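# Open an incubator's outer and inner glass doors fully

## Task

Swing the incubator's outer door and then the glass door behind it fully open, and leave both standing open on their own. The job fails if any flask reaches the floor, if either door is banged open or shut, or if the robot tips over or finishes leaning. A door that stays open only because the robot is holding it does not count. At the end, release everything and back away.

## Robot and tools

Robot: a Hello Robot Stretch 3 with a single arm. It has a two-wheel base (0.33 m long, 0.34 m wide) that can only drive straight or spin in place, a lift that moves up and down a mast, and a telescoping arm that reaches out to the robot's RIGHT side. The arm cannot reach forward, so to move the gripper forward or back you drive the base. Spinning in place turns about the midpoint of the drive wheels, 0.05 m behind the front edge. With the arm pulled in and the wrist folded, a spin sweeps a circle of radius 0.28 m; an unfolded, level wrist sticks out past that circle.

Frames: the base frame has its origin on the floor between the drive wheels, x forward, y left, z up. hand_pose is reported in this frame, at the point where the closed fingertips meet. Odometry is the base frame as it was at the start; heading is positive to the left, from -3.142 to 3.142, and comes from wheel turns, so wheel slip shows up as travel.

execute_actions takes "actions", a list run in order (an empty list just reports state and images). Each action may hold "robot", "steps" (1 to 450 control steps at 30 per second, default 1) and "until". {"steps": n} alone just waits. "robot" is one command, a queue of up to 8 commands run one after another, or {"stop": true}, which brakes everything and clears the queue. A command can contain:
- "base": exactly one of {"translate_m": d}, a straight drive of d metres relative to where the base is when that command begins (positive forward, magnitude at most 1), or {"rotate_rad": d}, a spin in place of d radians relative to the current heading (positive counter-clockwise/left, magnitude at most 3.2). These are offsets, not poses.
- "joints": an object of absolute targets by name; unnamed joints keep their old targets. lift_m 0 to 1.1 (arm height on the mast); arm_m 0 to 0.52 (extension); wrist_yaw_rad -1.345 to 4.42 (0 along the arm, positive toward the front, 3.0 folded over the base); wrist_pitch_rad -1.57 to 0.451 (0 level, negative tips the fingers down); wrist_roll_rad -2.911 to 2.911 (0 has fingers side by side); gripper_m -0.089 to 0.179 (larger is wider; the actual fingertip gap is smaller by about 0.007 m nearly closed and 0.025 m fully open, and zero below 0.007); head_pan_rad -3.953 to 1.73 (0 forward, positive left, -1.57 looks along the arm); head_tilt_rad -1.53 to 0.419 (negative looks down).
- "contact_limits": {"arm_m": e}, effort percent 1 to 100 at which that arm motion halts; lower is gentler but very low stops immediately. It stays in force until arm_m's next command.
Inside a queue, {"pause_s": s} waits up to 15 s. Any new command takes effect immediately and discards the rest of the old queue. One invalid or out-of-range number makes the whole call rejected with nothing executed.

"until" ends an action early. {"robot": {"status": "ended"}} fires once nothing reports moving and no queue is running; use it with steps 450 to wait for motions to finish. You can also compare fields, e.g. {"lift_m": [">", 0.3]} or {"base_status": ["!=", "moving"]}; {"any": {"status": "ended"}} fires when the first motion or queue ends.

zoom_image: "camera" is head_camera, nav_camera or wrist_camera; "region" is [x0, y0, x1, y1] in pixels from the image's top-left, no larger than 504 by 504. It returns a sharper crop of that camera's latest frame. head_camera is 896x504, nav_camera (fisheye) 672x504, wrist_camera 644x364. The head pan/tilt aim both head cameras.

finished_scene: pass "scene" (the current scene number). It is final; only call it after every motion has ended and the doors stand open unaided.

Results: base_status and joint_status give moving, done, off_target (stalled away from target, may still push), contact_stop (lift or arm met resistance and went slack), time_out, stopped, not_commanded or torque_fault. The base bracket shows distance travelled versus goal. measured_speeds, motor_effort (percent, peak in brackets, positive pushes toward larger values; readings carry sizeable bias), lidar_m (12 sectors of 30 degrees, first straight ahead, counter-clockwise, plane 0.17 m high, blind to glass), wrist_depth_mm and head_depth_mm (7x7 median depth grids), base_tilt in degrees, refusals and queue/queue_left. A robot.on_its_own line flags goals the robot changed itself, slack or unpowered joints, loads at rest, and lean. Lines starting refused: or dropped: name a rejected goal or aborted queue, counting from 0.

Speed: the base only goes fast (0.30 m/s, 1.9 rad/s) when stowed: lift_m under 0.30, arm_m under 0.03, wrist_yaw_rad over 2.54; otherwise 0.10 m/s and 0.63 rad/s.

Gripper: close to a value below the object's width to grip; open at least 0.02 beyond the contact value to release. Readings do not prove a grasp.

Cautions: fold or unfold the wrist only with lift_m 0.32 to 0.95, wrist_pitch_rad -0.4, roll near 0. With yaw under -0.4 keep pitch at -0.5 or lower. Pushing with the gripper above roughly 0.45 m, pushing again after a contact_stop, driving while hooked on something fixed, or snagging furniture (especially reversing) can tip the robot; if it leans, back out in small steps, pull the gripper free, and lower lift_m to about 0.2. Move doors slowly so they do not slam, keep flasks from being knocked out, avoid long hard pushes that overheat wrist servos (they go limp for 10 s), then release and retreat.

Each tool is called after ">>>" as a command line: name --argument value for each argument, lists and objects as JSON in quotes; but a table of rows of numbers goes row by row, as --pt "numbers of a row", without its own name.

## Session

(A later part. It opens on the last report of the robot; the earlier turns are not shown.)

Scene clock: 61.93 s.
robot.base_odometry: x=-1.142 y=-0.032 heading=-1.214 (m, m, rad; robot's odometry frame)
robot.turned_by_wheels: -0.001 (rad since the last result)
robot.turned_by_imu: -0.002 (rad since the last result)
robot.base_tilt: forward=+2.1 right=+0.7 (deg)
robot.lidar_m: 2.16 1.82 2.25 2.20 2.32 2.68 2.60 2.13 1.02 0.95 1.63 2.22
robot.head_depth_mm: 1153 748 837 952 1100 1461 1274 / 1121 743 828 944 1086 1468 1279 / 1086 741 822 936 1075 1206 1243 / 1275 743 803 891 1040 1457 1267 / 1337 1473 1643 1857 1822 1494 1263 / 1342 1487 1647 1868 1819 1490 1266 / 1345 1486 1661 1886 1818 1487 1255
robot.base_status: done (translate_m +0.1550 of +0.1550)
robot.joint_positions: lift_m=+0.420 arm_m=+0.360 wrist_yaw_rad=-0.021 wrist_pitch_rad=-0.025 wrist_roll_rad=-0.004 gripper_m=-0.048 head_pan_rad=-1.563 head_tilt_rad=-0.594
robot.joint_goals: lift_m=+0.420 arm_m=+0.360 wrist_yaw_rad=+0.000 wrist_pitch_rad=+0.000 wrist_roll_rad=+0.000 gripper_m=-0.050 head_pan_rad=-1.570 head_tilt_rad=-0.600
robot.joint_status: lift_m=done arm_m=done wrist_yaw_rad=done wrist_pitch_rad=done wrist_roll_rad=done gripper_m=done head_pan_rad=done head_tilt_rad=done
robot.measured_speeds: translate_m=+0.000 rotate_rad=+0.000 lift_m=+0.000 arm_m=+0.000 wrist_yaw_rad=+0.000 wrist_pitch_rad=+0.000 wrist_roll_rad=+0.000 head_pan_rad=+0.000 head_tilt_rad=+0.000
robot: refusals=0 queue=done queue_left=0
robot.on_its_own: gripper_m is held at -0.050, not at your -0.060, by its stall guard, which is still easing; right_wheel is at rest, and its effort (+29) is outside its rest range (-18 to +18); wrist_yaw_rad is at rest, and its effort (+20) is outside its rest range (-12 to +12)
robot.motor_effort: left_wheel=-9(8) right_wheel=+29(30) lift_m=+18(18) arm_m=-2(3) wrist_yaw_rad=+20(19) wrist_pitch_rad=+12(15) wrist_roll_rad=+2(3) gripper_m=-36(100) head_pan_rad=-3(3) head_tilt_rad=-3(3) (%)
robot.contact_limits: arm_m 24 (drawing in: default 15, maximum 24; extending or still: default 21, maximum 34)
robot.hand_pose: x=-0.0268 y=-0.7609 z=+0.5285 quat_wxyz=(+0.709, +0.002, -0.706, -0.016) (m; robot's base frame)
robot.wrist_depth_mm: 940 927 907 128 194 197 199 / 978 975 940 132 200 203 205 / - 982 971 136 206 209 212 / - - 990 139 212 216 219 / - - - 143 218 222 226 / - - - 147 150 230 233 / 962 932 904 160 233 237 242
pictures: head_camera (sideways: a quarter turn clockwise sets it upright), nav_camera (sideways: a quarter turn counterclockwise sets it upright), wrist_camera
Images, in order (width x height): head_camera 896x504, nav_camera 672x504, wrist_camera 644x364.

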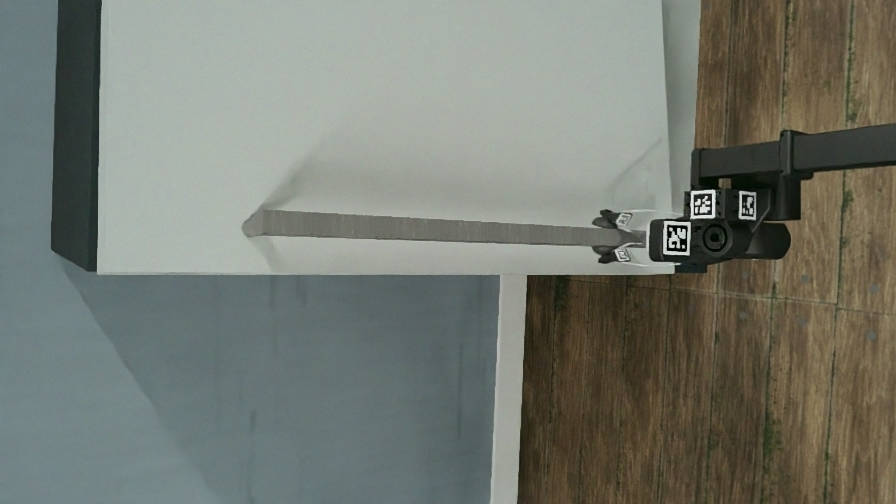

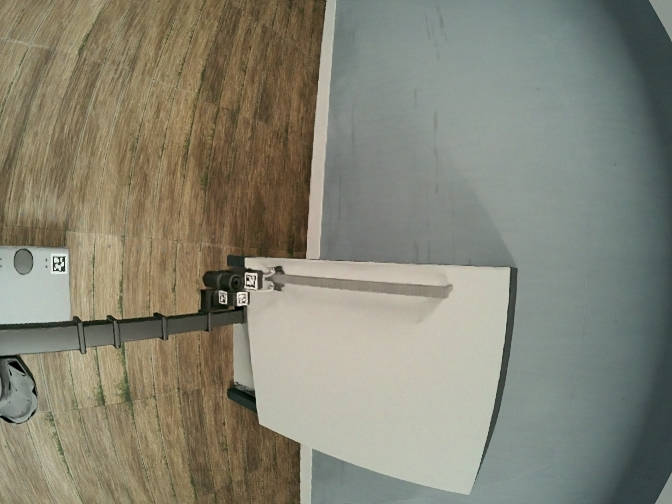

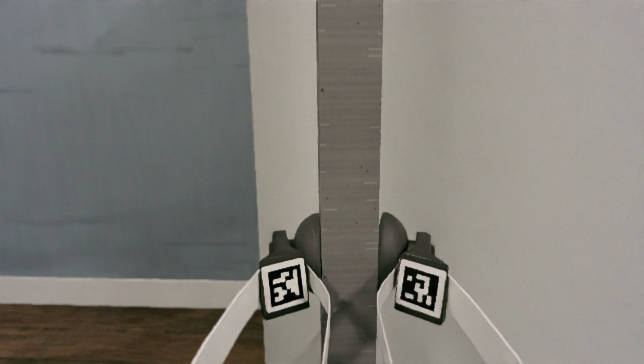

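>>> execute_actions --actions '[{"robot":[{"base":{"translate_m":-0.04},"joints":{"arm_m":0.28,"gripper_m":-0.04},"contact_limits":{"arm_m":24}},{"base":{"translate_m":-0.04},"joints":{"arm_m":0.2},"contact_limits":{"arm_m":24}},{"base":{"translate_m":-0.05},"joints":{"arm_m":0.12},"contact_limits":{"arm_m":24}},{"base":{"translate_m":-0.06},"joints":{"arm_m":0.04},"contact_limits":{"arm_m":24}}],"steps":450,"until":{"robot":{"status":"ended"}}}]'

Scene clock: 69.57 s.
robot.base_odometry: x=-1.209 y=+0.146 heading=-1.214 (m, m, rad; robot's odometry frame)
robot.turned_by_wheels: +0.001 (rad since the last result)
robot.turned_by_imu: +0.000 (rad since the last result)
robot.base_tilt: forward=+2.1 right=+0.7 (deg)
robot.lidar_m: 2.35 2.00 2.25 2.22 2.33 2.48 2.41 2.11 1.01 0.96 1.62 2.28
robot.head_depth_mm: 1159 563 650 769 937 1400 1272 / 1124 528 590 687 817 1015 1273 / 1095 487 541 618 725 874 1241 / 1064 460 497 479 549 729 911 / 1044 430 463 519 591 703 879 / 1278 446 495 1791 1773 1501 1261 / 1339 1478 1651 1875 1813 1494 1261
robot.base_status: done (translate_m -0.0600 of -0.0600)
robot.joint_positions: lift_m=+0.420 arm_m=+0.040 wrist_yaw_rad=+0.083 wrist_pitch_rad=-0.030 wrist_roll_rad=-0.004 gripper_m=-0.018 head_pan_rad=-1.563 head_tilt_rad=-0.594
robot.joint_goals: lift_m=+0.420 arm_m=+0.040 wrist_yaw_rad=+0.091 wrist_pitch_rad=+0.000 wrist_roll_rad=+0.000 gripper_m=-0.019 head_pan_rad=-1.570 head_tilt_rad=-0.600
robot.joint_status: lift_m=done arm_m=done wrist_yaw_rad=done wrist_pitch_rad=done wrist_roll_rad=done gripper_m=off_target head_pan_rad=done head_tilt_rad=done
robot.measured_speeds: translate_m=+0.000 rotate_rad=+0.000 lift_m=+0.000 arm_m=+0.000 wrist_yaw_rad=+0.000 wrist_pitch_rad=+0.000 wrist_roll_rad=+0.000 head_pan_rad=+0.000 head_tilt_rad=+0.000
robot: refusals=0 queue=done queue_left=0
robot.on_its_own: wrist_yaw_rad is held at +0.091, not at your +0.000, by its stall guard, which is not easing now; gripper_m is held at -0.019, not at your -0.040, by its stall guard, which is not easing now
robot.motor_effort: left_wheel=-2(13) right_wheel=+4(34) lift_m=+17(18) arm_m=-2(4) wrist_yaw_rad=+7(54) wrist_pitch_rad=+15(15) wrist_roll_rad=+2(2) gripper_m=-19(36) head_pan_rad=-3(2) head_tilt_rad=-3(3) (%)
robot.contact_limits: arm_m 24 (drawing in: default 15, maximum 24; extending or still: default 21, maximum 34)
robot.hand_pose: x=-0.0003 y=-0.4399 z=+0.5272 quat_wxyz=(+0.708, +0.040, -0.704, +0.019) (m; robot's base frame)
robot.wrist_depth_mm: - - 185 141 237 279 340 / - - 191 145 246 291 357 / - - 198 150 253 301 372 / - - 204 154 263 317 393 / - - 209 156 283 327 416 / - - - 161 - 344 440 / 936 928 224 171 294 378 656
pictures: head_camera (sideways: a quarter turn clockwise sets it upright), nav_camera (sideways: a quarter turn counterclockwise sets it upright), wrist_camera
Images, in order (width x height): head_camera 896x504, nav_camera 672x504, wrist_camera 644x364.

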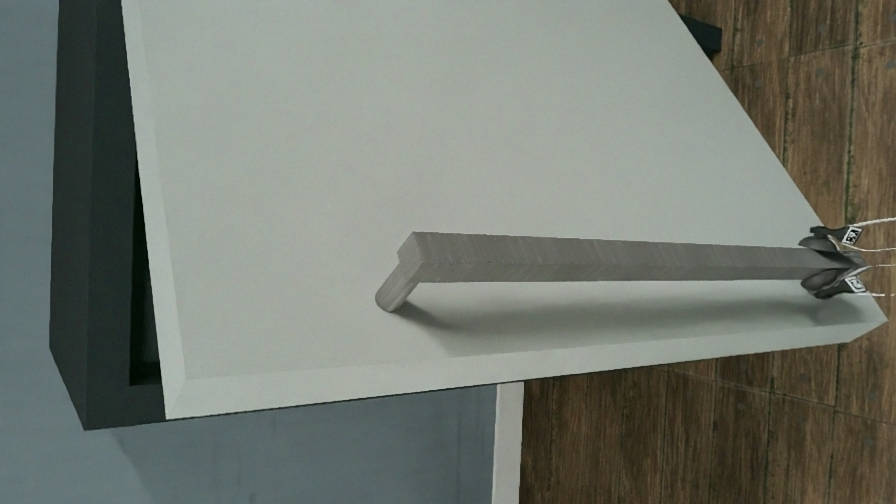

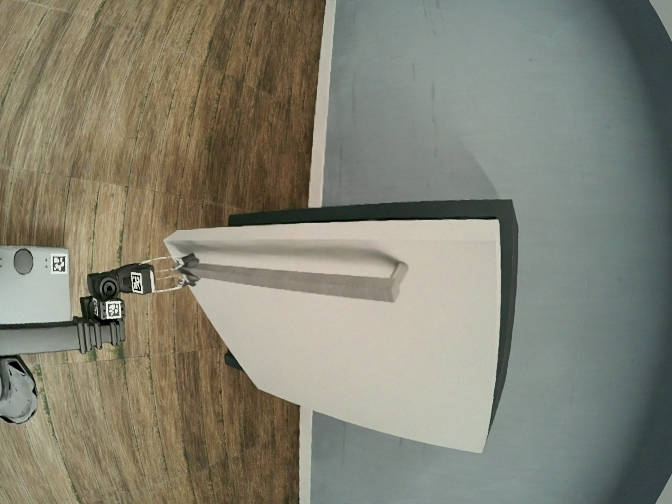

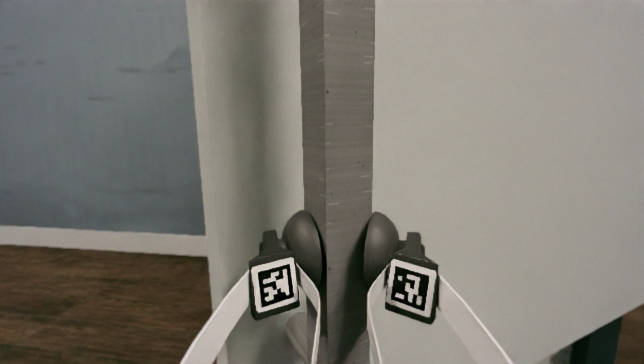

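>>> execute_actions --actions '[{"robot":[{"joints":{"gripper_m":0.1,"wrist_yaw_rad":0.09}},{"joints":{"lift_m":0.1,"arm_m":0.0}},{"base":{"translate_m":0.42}},{"joints":{"lift_m":0.5,"gripper_m":0.0,"wrist_pitch_rad":-0.55,"head_pan_rad":-2.0,"head_tilt_rad":-0.7}},{"joints":{"wrist_yaw_rad":-1.2}},{"joints":{"arm_m":0.42}}],"steps":450,"until":{"robot":{"status":"ended"}}},{"steps":400,"until":{"robot":{"status":"ended"}}}]'

Scene clock: 91.43 s.
robot.base_odometry: x=-1.062 y=-0.247 heading=-1.213 (m, m, rad; robot's odometry frame)
robot.turned_by_wheels: +0.000 (rad since the last result)
robot.turned_by_imu: -0.002 (rad since the last result)
robot.base_tilt: forward=+2.1 right=+0.8 (deg)
robot.lidar_m: 1.93 1.60 2.24 2.17 2.32 2.91 2.83 2.14 1.03 0.97 1.64 1.99
robot.head_depth_mm: 558 640 613 1370 1689 1419 1211 / 493 523 605 738 895 1371 1212 / 1163 1216 1234 731 845 1043 1215 / 1309 1208 1322 1429 1582 1402 1260 / 1296 1199 1165 1361 1485 1433 1209 / 826 940 1095 1493 - 1396 1205 / 1181 1431 1644 1847 1703 1366 1199
robot.base_status: done (translate_m +0.4200 of +0.4200)
robot.joint_positions: lift_m=+0.500 arm_m=+0.420 wrist_yaw_rad=-1.199 wrist_pitch_rad=-0.561 wrist_roll_rad=-0.002 gripper_m=+0.000 head_pan_rad=-1.993 head_tilt_rad=-0.691
robot.joint_goals: lift_m=+0.500 arm_m=+0.420 wrist_yaw_rad=-1.200 wrist_pitch_rad=-0.550 wrist_roll_rad=+0.000 gripper_m=+0.000 head_pan_rad=-2.000 head_tilt_rad=-0.700
robot.joint_status: lift_m=done arm_m=done wrist_yaw_rad=done wrist_pitch_rad=done wrist_roll_rad=done gripper_m=done head_pan_rad=done head_tilt_rad=done
robot.measured_speeds: translate_m=+0.000 rotate_rad=+0.000 lift_m=+0.000 arm_m=+0.000 wrist_yaw_rad=+0.000 wrist_pitch_rad=+0.000 wrist_roll_rad=+0.000 head_pan_rad=+0.000 head_tilt_rad=+0.000
robot: refusals=0 queue=done queue_left=0
robot.motor_effort: left_wheel=-2(1) right_wheel=+1(7) lift_m=+25(27) arm_m=+3(2) wrist_yaw_rad=-1(6) wrist_pitch_rad=+5(15) wrist_roll_rad=+1(2) gripper_m=-2(78) head_pan_rad=-3(28) head_tilt_rad=-4(11) (%)
robot.hand_pose: x=-0.2116 y=-0.6386 z=+0.4816 quat_wxyz=(+0.451, -0.221, -0.671, -0.546) (m; robot's base frame)
robot.wrist_depth_mm: 696 797 758 751 403 254 185 / 530 567 596 822 420 262 190 / 356 467 551 975 453 272 194 / 324 433 675 947 474 280 200 / 363 500 719 845 778 289 228 / 598 466 694 - 698 301 637 / 634 579 610 611 604 585 594
pictures: head_camera (sideways: a quarter turn clockwise sets it upright), nav_camera (sideways: a quarter turn counterclockwise sets it upright), wrist_camera
Images, in order (width x height): head_camera 896x504, nav_camera 672x504, wrist_camera 644x364.

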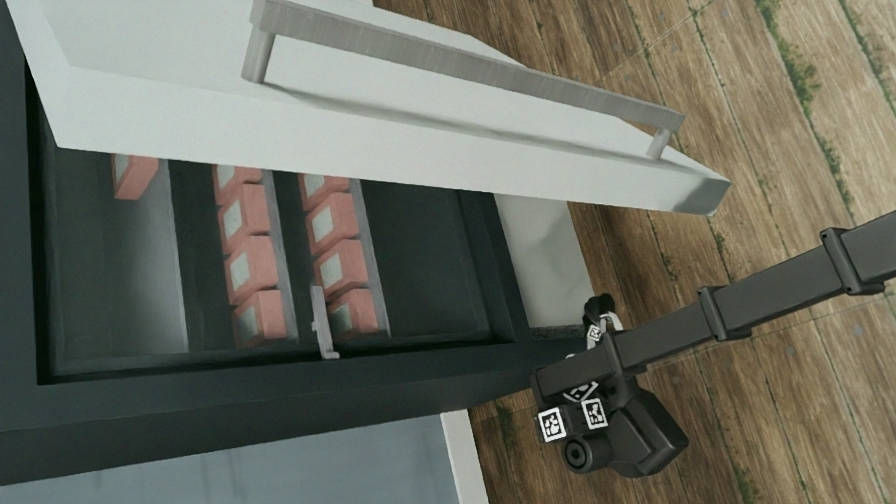

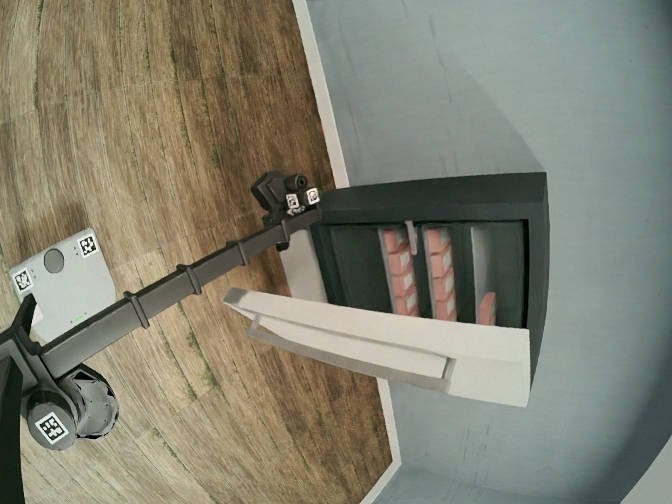

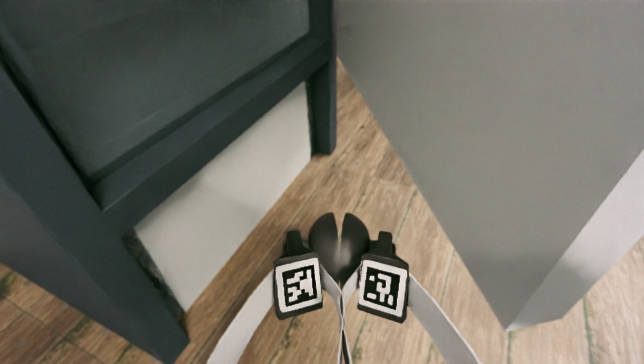

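>>> execute_actions --actions '[{"robot":{"base":{"translate_m":-0.5},"joints":{"arm_m":0.36}},"steps":450,"until":{"robot":{"status":"ended"}}}]'

Scene clock: 98.77 s.
robot.base_odometry: x=-1.237 y=+0.221 heading=-1.213 (m, m, rad; robot's odometry frame)
robot.turned_by_wheels: +0.000 (rad since the last result)
robot.turned_by_imu: +0.090 (rad since the last result)
robot.base_tilt: forward=+2.2 right=+0.7 (deg)
robot.lidar_m: 2.06 2.62 2.25 2.22 2.41 2.37 2.35 1.95 1.00 0.97 1.68 2.43
robot.head_depth_mm: 1531 1728 2041 2065 407 1352 1215 / 519 302 - 299 1554 1320 1143 / 678 322 - 299 350 428 614 / 880 1028 1158 1332 1514 1363 578 / 855 1061 1233 1370 1467 1375 1198 / 830 1103 1204 1329 1307 1341 1206 / 810 1181 1111 1325 1285 1361 1195
robot.base_status: done (translate_m -0.4999 of -0.5000)
robot.joint_positions: lift_m=+0.500 arm_m=+0.358 wrist_yaw_rad=-1.199 wrist_pitch_rad=-0.569 wrist_roll_rad=-0.002 gripper_m=+0.000 head_pan_rad=-1.993 head_tilt_rad=-0.694
robot.joint_goals: lift_m=+0.500 arm_m=+0.360 wrist_yaw_rad=-1.200 wrist_pitch_rad=-0.550 wrist_roll_rad=+0.000 gripper_m=+0.000 head_pan_rad=-2.000 head_tilt_rad=-0.700
robot.joint_status: lift_m=done arm_m=done wrist_yaw_rad=done wrist_pitch_rad=done wrist_roll_rad=done gripper_m=done head_pan_rad=done head_tilt_rad=done
robot.measured_speeds: translate_m=+0.000 rotate_rad=+0.000 lift_m=+0.000 arm_m=+0.000 wrist_yaw_rad=+0.000 wrist_pitch_rad=+0.000 wrist_roll_rad=+0.000 head_pan_rad=+0.000 head_tilt_rad=+0.000
robot: refusals=0 queue=done queue_left=0
robot.on_its_own: right_wheel is at rest, and its effort (-19) is outside its rest range (-18 to +18)
robot.motor_effort: left_wheel=-8(16) right_wheel=-19(74) lift_m=+26(29) arm_m=+13(17) wrist_yaw_rad=-1(11) wrist_pitch_rad=+9(12) wrist_roll_rad=+1(1) gripper_m=-2(4) head_pan_rad=-2(3) head_tilt_rad=-3(4) (%)
robot.hand_pose: x=-0.2105 y=-0.5768 z=+0.4801 quat_wxyz=(+0.449, -0.218, -0.672, -0.547) (m; robot's base frame)
robot.wrist_depth_mm: 551 446 402 256 188 148 122 / 560 499 475 286 203 158 129 / 438 474 524 325 222 169 136 / 394 449 640 375 244 182 144 / 379 534 716 820 264 196 153 / 440 564 704 - 273 213 164 / 462 595 619 616 593 232 176
pictures: head_camera (sideways: a quarter turn clockwise sets it upright), nav_camera (sideways: a quarter turn counterclockwise sets it upright), wrist_camera
Images, in order (width x height): head_camera 896x504, nav_camera 672x504, wrist_camera 644x364.

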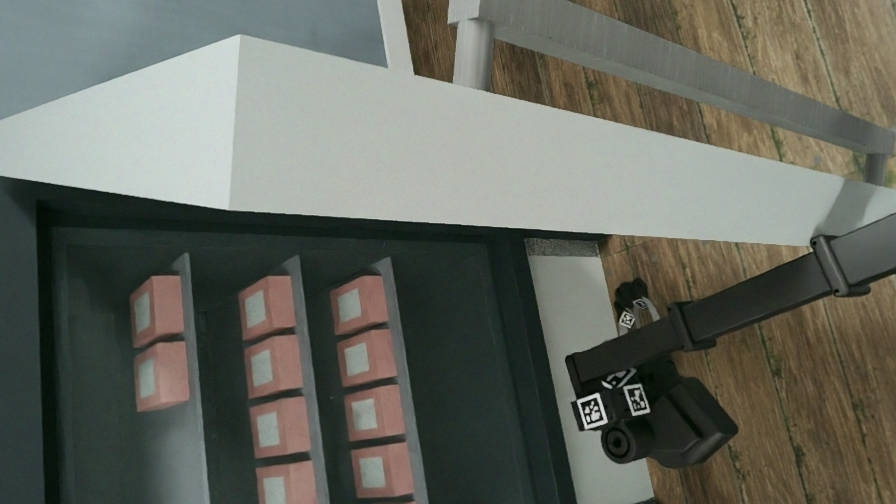

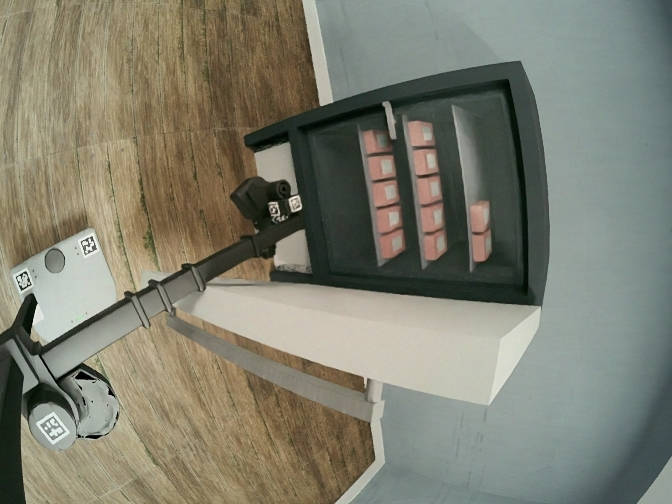

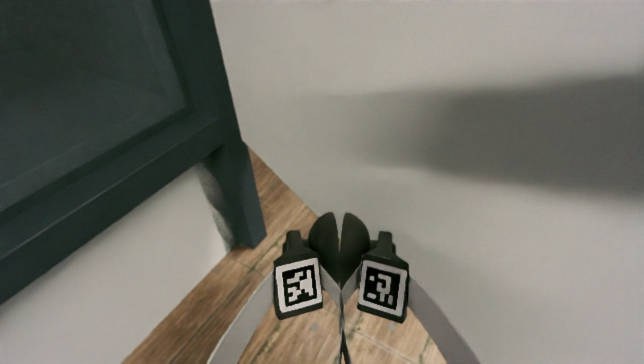

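>>> execute_actions --actions '[{"robot":[{"base":{"translate_m":0.05}},{"base":{"rotate_rad":-0.09},"joints":{"arm_m":0.22}}],"steps":450,"until":{"robot":{"status":"ended"}}}]'

Scene clock: 103.57 s.
robot.base_odometry: x=-1.220 y=+0.174 heading=-1.303 (m, m, rad; robot's odometry frame)
robot.turned_by_wheels: -0.090 (rad since the last result)
robot.turned_by_imu: -0.090 (rad since the last result)
robot.base_tilt: forward=+2.1 right=+0.8 (deg)
robot.lidar_m: 2.09 2.01 2.24 2.21 2.32 2.47 2.40 2.11 1.02 0.97 1.63 2.29
robot.head_depth_mm: 1645 325 2081 393 472 1353 1214 / 512 301 291 327 400 590 1170 / 508 353 339 344 400 480 657 / 890 989 1125 1301 1481 1205 914 / 948 1113 1252 1374 1520 1470 1182 / 848 1050 1210 1371 1429 1468 1136 / 817 1170 1191 1328 1349 1389 1201
robot.base_status: done (rotate_rad -0.0899 of -0.0900)
robot.joint_positions: lift_m=+0.500 arm_m=+0.220 wrist_yaw_rad=-1.198 wrist_pitch_rad=-0.569 wrist_roll_rad=-0.002 gripper_m=+0.000 head_pan_rad=-1.993 head_tilt_rad=-0.694
robot.joint_goals: lift_m=+0.500 arm_m=+0.220 wrist_yaw_rad=-1.200 wrist_pitch_rad=-0.550 wrist_roll_rad=+0.000 gripper_m=+0.000 head_pan_rad=-2.000 head_tilt_rad=-0.700
robot.joint_status: lift_m=done arm_m=done wrist_yaw_rad=done wrist_pitch_rad=done wrist_roll_rad=done gripper_m=done head_pan_rad=done head_tilt_rad=done
robot.measured_speeds: translate_m=+0.000 rotate_rad=+0.000 lift_m=+0.000 arm_m=+0.000 wrist_yaw_rad=+0.000 wrist_pitch_rad=+0.000 wrist_roll_rad=+0.000 head_pan_rad=+0.000 head_tilt_rad=+0.000
robot: refusals=0 queue=done queue_left=0
robot.motor_effort: left_wheel=+1(8) right_wheel=-4(19) lift_m=+22(25) arm_m=-2(12) wrist_yaw_rad=-2(8) wrist_pitch_rad=+9(9) wrist_roll_rad=+2(1) gripper_m=-2(3) head_pan_rad=-3(2) head_tilt_rad=-3(3) (%)
robot.hand_pose: x=-0.2104 y=-0.4390 z=+0.4803 quat_wxyz=(+0.449, -0.218, -0.672, -0.547) (m; robot's base frame)
robot.wrist_depth_mm: 479 345 200 139 107 87 74 / 531 470 233 156 117 93 78 / 508 560 284 177 128 100 83 / 525 682 360 203 142 108 88 / 577 730 773 254 154 118 94 / 591 700 701 - 161 130 101 / 600 620 616 597 222 143 110
pictures: head_camera (sideways: a quarter turn clockwise sets it upright), nav_camera (sideways: a quarter turn counterclockwise sets it upright), wrist_camera
Images, in order (width x height): head_camera 896x504, nav_camera 672x504, wrist_camera 644x364.

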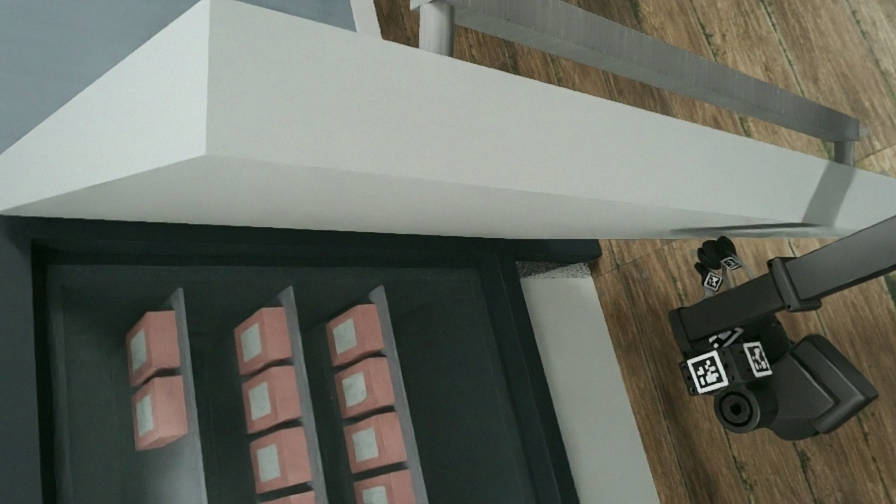

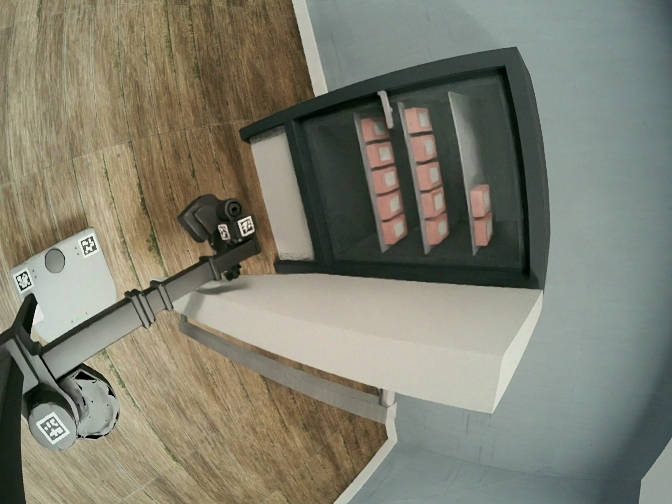

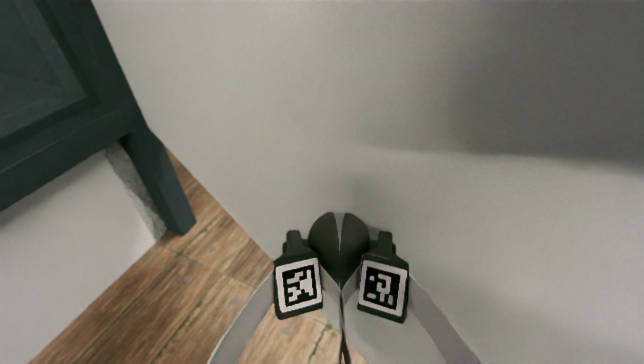

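>>> execute_actions --actions '[{"robot":{"base":{"translate_m":-0.1},"joints":{"arm_m":0.3}},"steps":450,"until":{"robot":{"status":"ended"}}}]'

Scene clock: 106.07 s.
robot.base_odometry: x=-1.246 y=+0.271 heading=-1.303 (m, m, rad; robot's odometry frame)
robot.turned_by_wheels: +0.000 (rad since the last result)
robot.turned_by_imu: +0.000 (rad since the last result)
robot.base_tilt: forward=+2.1 right=+0.7 (deg)
robot.lidar_m: 2.11 2.11 2.25 2.22 2.33 2.35 2.30 2.11 0.99 0.99 0.99 2.30
robot.head_depth_mm: 1644 303 - 295 351 530 1214 / 1519 299 298 301 336 418 645 / 454 359 382 407 435 467 569 / 570 598 663 741 840 929 884 / 854 961 1113 1306 1485 1363 1206 / 843 1039 1208 1362 1407 - 1200 / 814 1169 1144 1319 1342 1391 1200
robot.base_status: done (translate_m -0.1000 of -0.1000)
robot.joint_positions: lift_m=+0.500 arm_m=+0.300 wrist_yaw_rad=-1.198 wrist_pitch_rad=-0.572 wrist_roll_rad=-0.002 gripper_m=+0.000 head_pan_rad=-1.993 head_tilt_rad=-0.694
robot.joint_goals: lift_m=+0.500 arm_m=+0.300 wrist_yaw_rad=-1.200 wrist_pitch_rad=-0.550 wrist_roll_rad=+0.000 gripper_m=+0.000 head_pan_rad=-2.000 head_tilt_rad=-0.700
robot.joint_status: lift_m=done arm_m=done wrist_yaw_rad=done wrist_pitch_rad=done wrist_roll_rad=done gripper_m=done head_pan_rad=done head_tilt_rad=done
robot.measured_speeds: translate_m=+0.000 rotate_rad=+0.000 lift_m=+0.000 arm_m=+0.000 wrist_yaw_rad=+0.000 wrist_pitch_rad=+0.000 wrist_roll_rad=+0.000 head_pan_rad=+0.000 head_tilt_rad=+0.000
robot: refusals=0 queue=done queue_left=0
robot.motor_effort: left_wheel=+1(3) right_wheel=-2(16) lift_m=+22(23) arm_m=+2(3) wrist_yaw_rad=-1(2) wrist_pitch_rad=+11(15) wrist_roll_rad=+1(1) gripper_m=-2(3) head_pan_rad=-2(2) head_tilt_rad=-3(3) (%)
robot.hand_pose: x=-0.2099 y=-0.5182 z=+0.4795 quat_wxyz=(+0.448, -0.217, -0.672, -0.548) (m; robot's base frame)
robot.wrist_depth_mm: 358 250 183 143 118 100 87 / 411 309 210 160 129 108 93 / 441 394 248 181 142 117 100 / 435 521 304 209 159 128 107 / 480 603 388 252 176 141 117 / 513 661 695 - 190 157 127 / 533 612 615 596 260 175 140
pictures: head_camera (sideways: a quarter turn clockwise sets it upright), nav_camera (sideways: a quarter turn counterclockwise sets it upright), wrist_camera
Images, in order (width x height): head_camera 896x504, nav_camera 672x504, wrist_camera 644x364.

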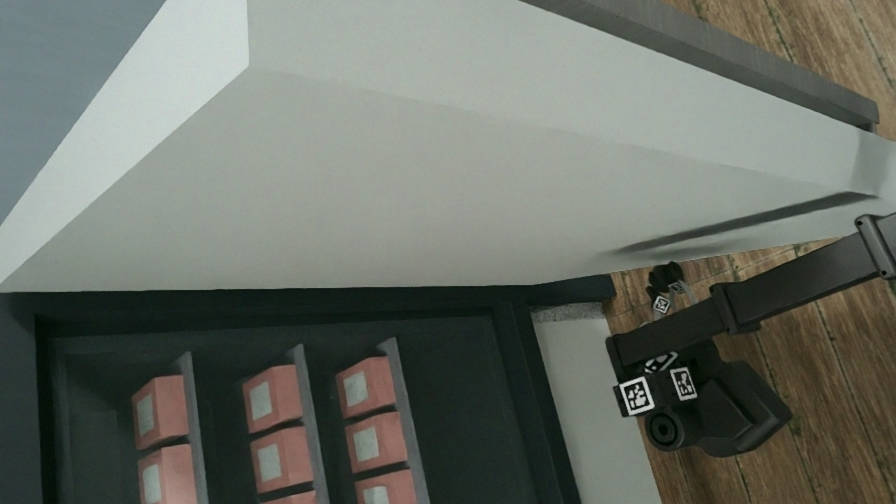

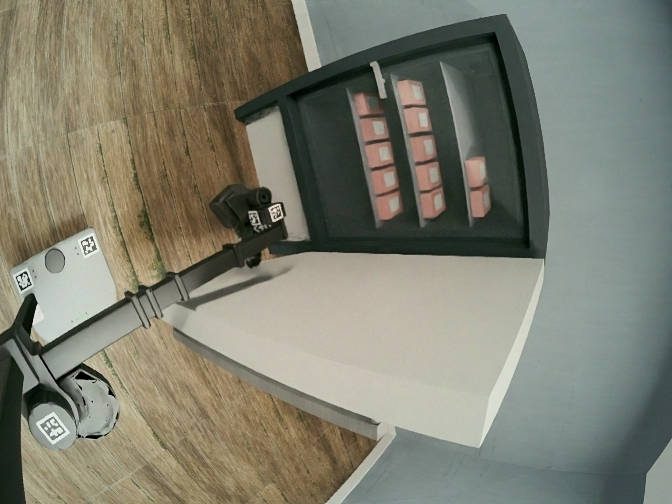

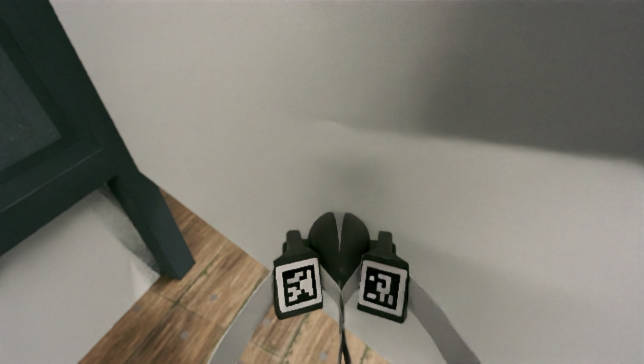

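>>> execute_actions --actions '[]'

Scene clock: 107.50 s.
robot.base_odometry: x=-1.246 y=+0.271 heading=-1.303 (m, m, rad; robot's odometry frame)
robot.turned_by_wheels: +0.000 (rad since the last result)
robot.turned_by_imu: +0.000 (rad since the last result)
robot.base_tilt: forward=+2.1 right=+0.8 (deg)
robot.lidar_m: 2.12 2.12 2.26 2.22 2.33 2.36 2.30 2.11 0.99 0.99 0.99 2.28
robot.head_depth_mm: 1634 303 - 295 351 530 1215 / 1518 300 298 301 336 417 645 / 454 359 382 407 435 467 568 / 570 599 662 743 844 933 884 / 855 964 1108 1309 1485 1368 1208 / 845 1045 1212 1367 1407 - 1204 / 814 1172 1145 1311 1343 1398 1202
robot.base_status: done (translate_m -0.1000 of -0.1000)
robot.joint_positions: lift_m=+0.500 arm_m=+0.300 wrist_yaw_rad=-1.198 wrist_pitch_rad=-0.572 wrist_roll_rad=-0.002 gripper_m=+0.000 head_pan_rad=-1.993 head_tilt_rad=-0.694
robot.joint_goals: lift_m=+0.500 arm_m=+0.300 wrist_yaw_rad=-1.200 wrist_pitch_rad=-0.550 wrist_roll_rad=+0.000 gripper_m=+0.000 head_pan_rad=-2.000 head_tilt_rad=-0.700
robot.joint_status: lift_m=done arm_m=done wrist_yaw_rad=done wrist_pitch_rad=done wrist_roll_rad=done gripper_m=done head_pan_rad=done head_tilt_rad=done
robot.measured_speeds: translate_m=+0.000 rotate_rad=+0.000 lift_m=+0.000 arm_m=+0.000 wrist_yaw_rad=+0.000 wrist_pitch_rad=+0.000 wrist_roll_rad=+0.000 head_pan_rad=+0.000 head_tilt_rad=+0.000
robot: refusals=0 queue=done queue_left=0
robot.motor_effort: left_wheel=+1(1) right_wheel=-2(3) lift_m=+23(22) arm_m=+3(3) wrist_yaw_rad=-2(2) wrist_pitch_rad=+11(11) wrist_roll_rad=+1(1) gripper_m=-3(3) head_pan_rad=-2(2) head_tilt_rad=-3(3) (%)
robot.hand_pose: x=-0.2099 y=-0.5182 z=+0.4795 quat_wxyz=(+0.448, -0.217, -0.672, -0.548) (m; robot's base frame)
robot.wrist_depth_mm: 359 251 182 143 118 100 87 / 409 308 210 159 129 108 93 / 445 398 248 181 142 117 100 / 434 517 304 208 159 128 107 / 484 597 385 253 176 141 117 / 506 656 694 - 189 157 127 / 532 621 608 595 260 176 140
pictures: head_camera (sideways: a quarter turn clockwise sets it upright), nav_camera (sideways: a quarter turn counterclockwise sets it upright), wrist_camera
Images, in order (width x height): head_camera 896x504, nav_camera 672x504, wrist_camera 644x364.

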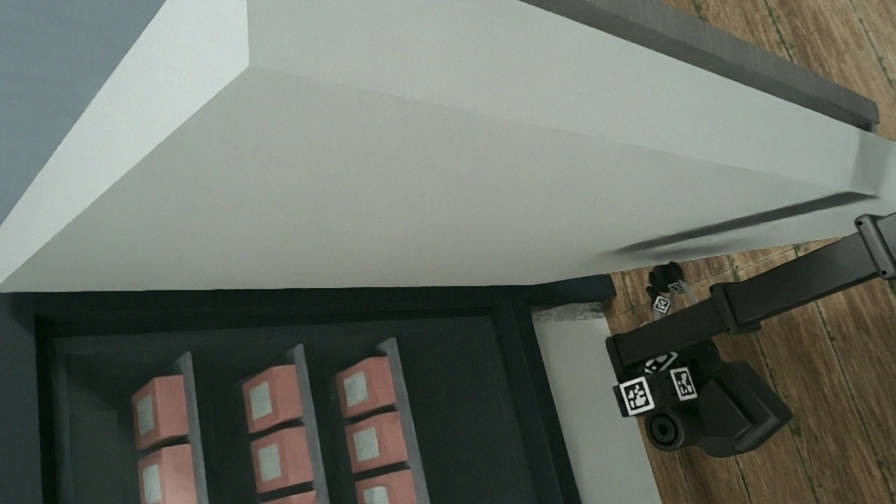

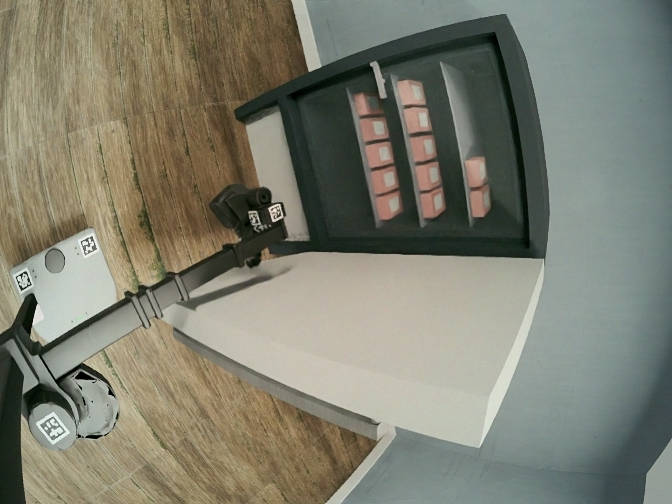

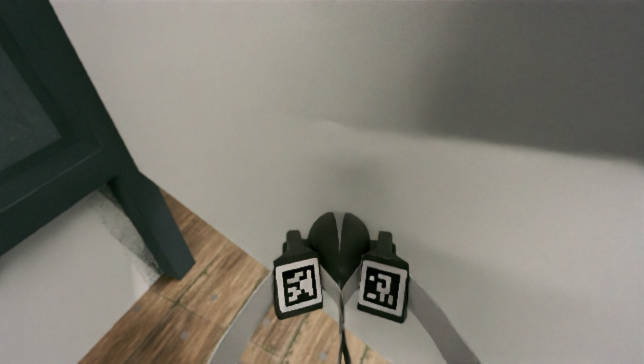

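>>> execute_actions --actions '[{"robot":{"base":{"translate_m":-0.08}},"steps":200,"until":{"robot":{"status":"ended"}}}]'

>>> execute_actions --actions '[{"robot":{"base":{"translate_m":-0.08}},"steps":200,"until":{"robot":{"status":"ended"}}}]'

Scene clock: 109.90 s.
robot.base_odometry: x=-1.267 y=+0.348 heading=-1.303 (m, m, rad; robot's odometry frame)
robot.turned_by_wheels: +0.000 (rad since the last result)
robot.turned_by_imu: +0.000 (rad since the last result)
robot.base_tilt: forward=+2.1 right=+0.7 (deg)
robot.lidar_m: 2.19 2.21 2.28 2.22 2.34 2.27 2.21 2.11 0.96 0.99 1.02 2.29
robot.head_depth_mm: 1522 410 442 480 522 575 664 / 462 468 510 561 621 695 789 / 519 545 602 672 763 879 1186 / 598 654 736 844 987 1344 1239 / 710 810 943 1129 1435 1374 1205 / 828 961 1112 1309 1404 - 1202 / 812 1173 1144 1316 1339 1390 1203
robot.base_status: done (translate_m -0.0800 of -0.0800)
robot.joint_positions: lift_m=+0.500 arm_m=+0.300 wrist_yaw_rad=-1.198 wrist_pitch_rad=-0.572 wrist_roll_rad=-0.002 gripper_m=+0.000 head_pan_rad=-1.993 head_tilt_rad=-0.694
robot.joint_goals: lift_m=+0.500 arm_m=+0.300 wrist_yaw_rad=-1.200 wrist_pitch_rad=-0.550 wrist_roll_rad=+0.000 gripper_m=+0.000 head_pan_rad=-2.000 head_tilt_rad=-0.700
robot.joint_status: lift_m=done arm_m=done wrist_yaw_rad=done wrist_pitch_rad=done wrist_roll_rad=done gripper_m=done head_pan_rad=done head_tilt_rad=done
robot.measured_speeds: translate_m=+0.000 rotate_rad=+0.000 lift_m=+0.000 arm_m=+0.000 wrist_yaw_rad=+0.000 wrist_pitch_rad=+0.000 wrist_roll_rad=+0.000 head_pan_rad=+0.000 head_tilt_rad=+0.000
robot: refusals=0 queue=done queue_left=0
robot.motor_effort: left_wheel=+1(7) right_wheel=-2(39) lift_m=+23(23) arm_m=+3(3) wrist_yaw_rad=-2(8) wrist_pitch_rad=+11(26) wrist_roll_rad=+1(2) gripper_m=-3(4) head_pan_rad=-2(3) head_tilt_rad=-3(2) (%)
robot.hand_pose: x=-0.2099 y=-0.5182 z=+0.4795 quat_wxyz=(+0.448, -0.217, -0.672, -0.548) (m; robot's base frame)
robot.wrist_depth_mm: 253 228 204 184 168 155 144 / 295 260 229 204 186 170 157 / 359 303 264 231 207 187 171 / 415 364 309 266 234 208 189 / 472 535 371 304 266 236 211 / 503 615 704 - 298 273 238 / 521 618 620 605 603 568 275
pictures: head_camera (sideways: a quarter turn clockwise sets it upright), nav_camera (sideways: a quarter turn counterclockwise sets it upright), wrist_camera
Images, in order (width x height): head_camera 896x504, nav_camera 672x504, wrist_camera 644x364.

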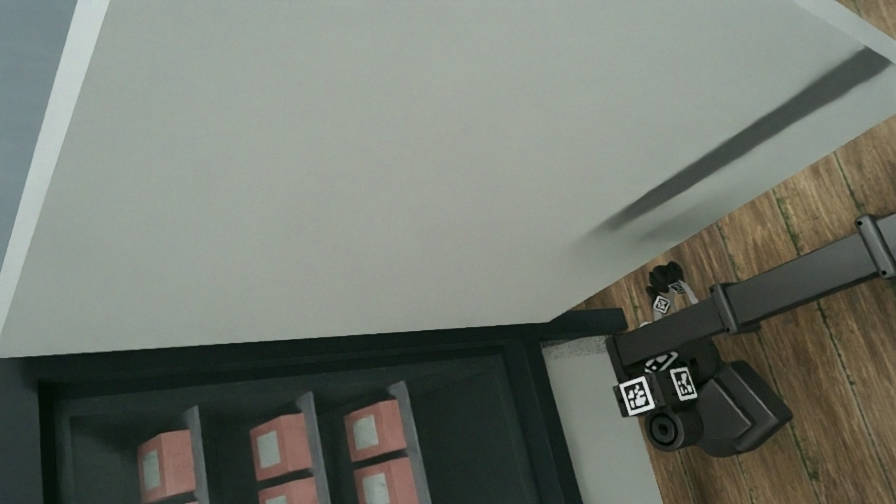

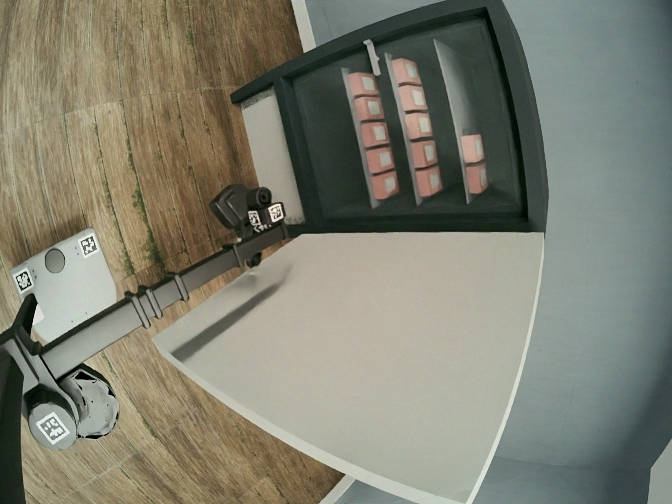

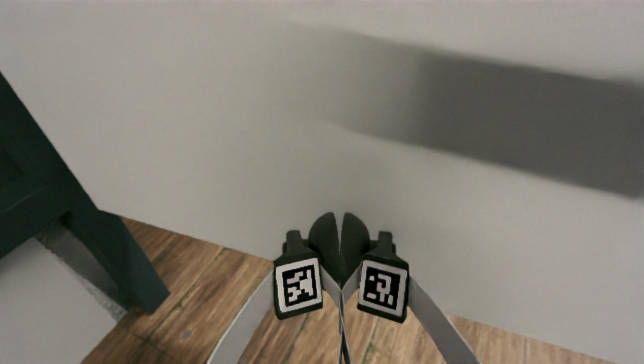

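Scene clock: 111.77 s.
robot.base_odometry: x=-1.288 y=+0.425 heading=-1.303 (m, m, rad; robot's odometry frame)
robot.turned_by_wheels: +0.000 (rad since the last result)
robot.turned_by_imu: +0.000 (rad since the last result)
robot.base_tilt: forward=+2.1 right=+0.7 (deg)
robot.lidar_m: 2.27 2.75 2.28 2.23 2.34 2.20 2.13 2.11 1.57 0.94 1.03 2.28
robot.head_depth_mm: 1574 344 373 406 445 495 631 / 1476 389 425 469 523 590 679 / 454 446 495 555 632 731 876 / 501 524 592 681 798 944 1233 / 569 635 737 879 1054 1353 1205 / 685 806 973 1172 1381 - 1205 / 795 949 1100 1321 1340 1386 1198
robot.base_status: done (translate_m -0.0800 of -0.0800)
robot.joint_positions: lift_m=+0.500 arm_m=+0.300 wrist_yaw_rad=-1.198 wrist_pitch_rad=-0.572 wrist_roll_rad=-0.002 gripper_m=+0.000 head_pan_rad=-1.993 head_tilt_rad=-0.694
robot.joint_goals: lift_m=+0.500 arm_m=+0.300 wrist_yaw_rad=-1.200 wrist_pitch_rad=-0.550 wrist_roll_rad=+0.000 gripper_m=+0.000 head_pan_rad=-2.000 head_tilt_rad=-0.700
robot.joint_status: lift_m=done arm_m=done wrist_yaw_rad=done wrist_pitch_rad=done wrist_roll_rad=done gripper_m=done head_pan_rad=done head_tilt_rad=done
robot.measured_speeds: translate_m=+0.000 rotate_rad=+0.000 lift_m=+0.000 arm_m=+0.000 wrist_yaw_rad=+0.000 wrist_pitch_rad=+0.000 wrist_roll_rad=+0.000 head_pan_rad=+0.000 head_tilt_rad=+0.000
robot: refusals=0 queue=done queue_left=0
robot.motor_effort: left_wheel=+1(1) right_wheel=-2(9) lift_m=+23(22) arm_m=+3(3) wrist_yaw_rad=-2(2) wrist_pitch_rad=+11(11) wrist_roll_rad=+1(1) gripper_m=-3(2) head_pan_rad=-3(2) head_tilt_rad=-3(2) (%)
robot.hand_pose: x=-0.2099 y=-0.5182 z=+0.4796 quat_wxyz=(+0.448, -0.217, -0.672, -0.548) (m; robot's base frame)
robot.wrist_depth_mm: 157 145 133 122 114 106 99 / 182 166 149 136 125 116 108 / 215 192 170 154 140 128 119 / 261 228 198 176 158 144 132 / 335 281 237 201 180 163 147 / 466 522 295 - 203 188 168 / 526 608 611 449 270 221 195
pictures: head_camera (sideways: a quarter turn clockwise sets it upright), nav_camera (sideways: a quarter turn counterclockwise sets it upright), wrist_camera
Images, in order (width x height): head_camera 896x504, nav_camera 672x504, wrist_camera 644x364.

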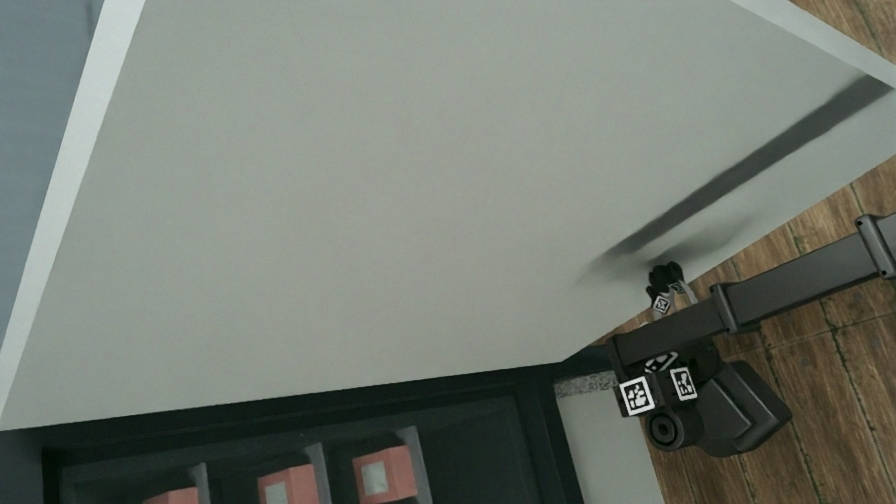

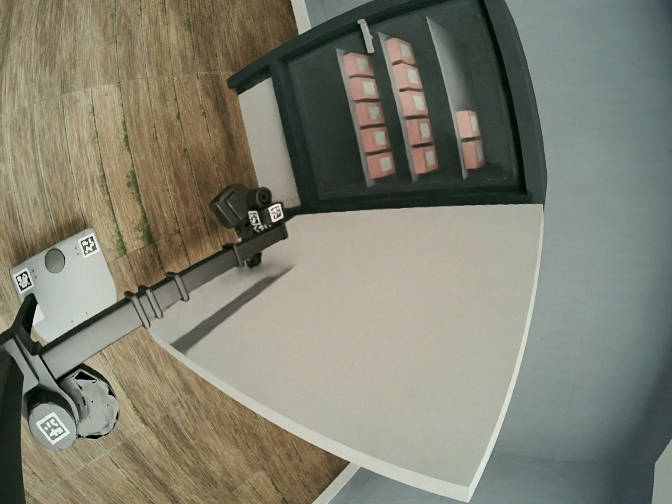

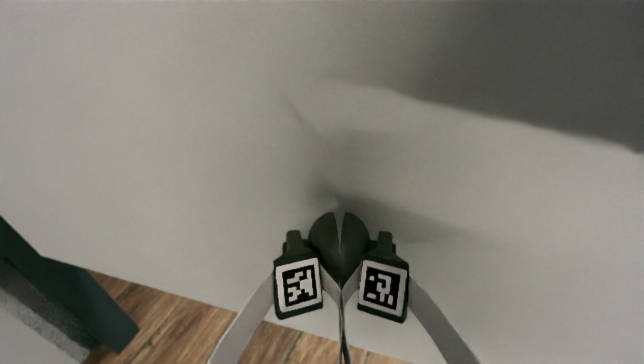

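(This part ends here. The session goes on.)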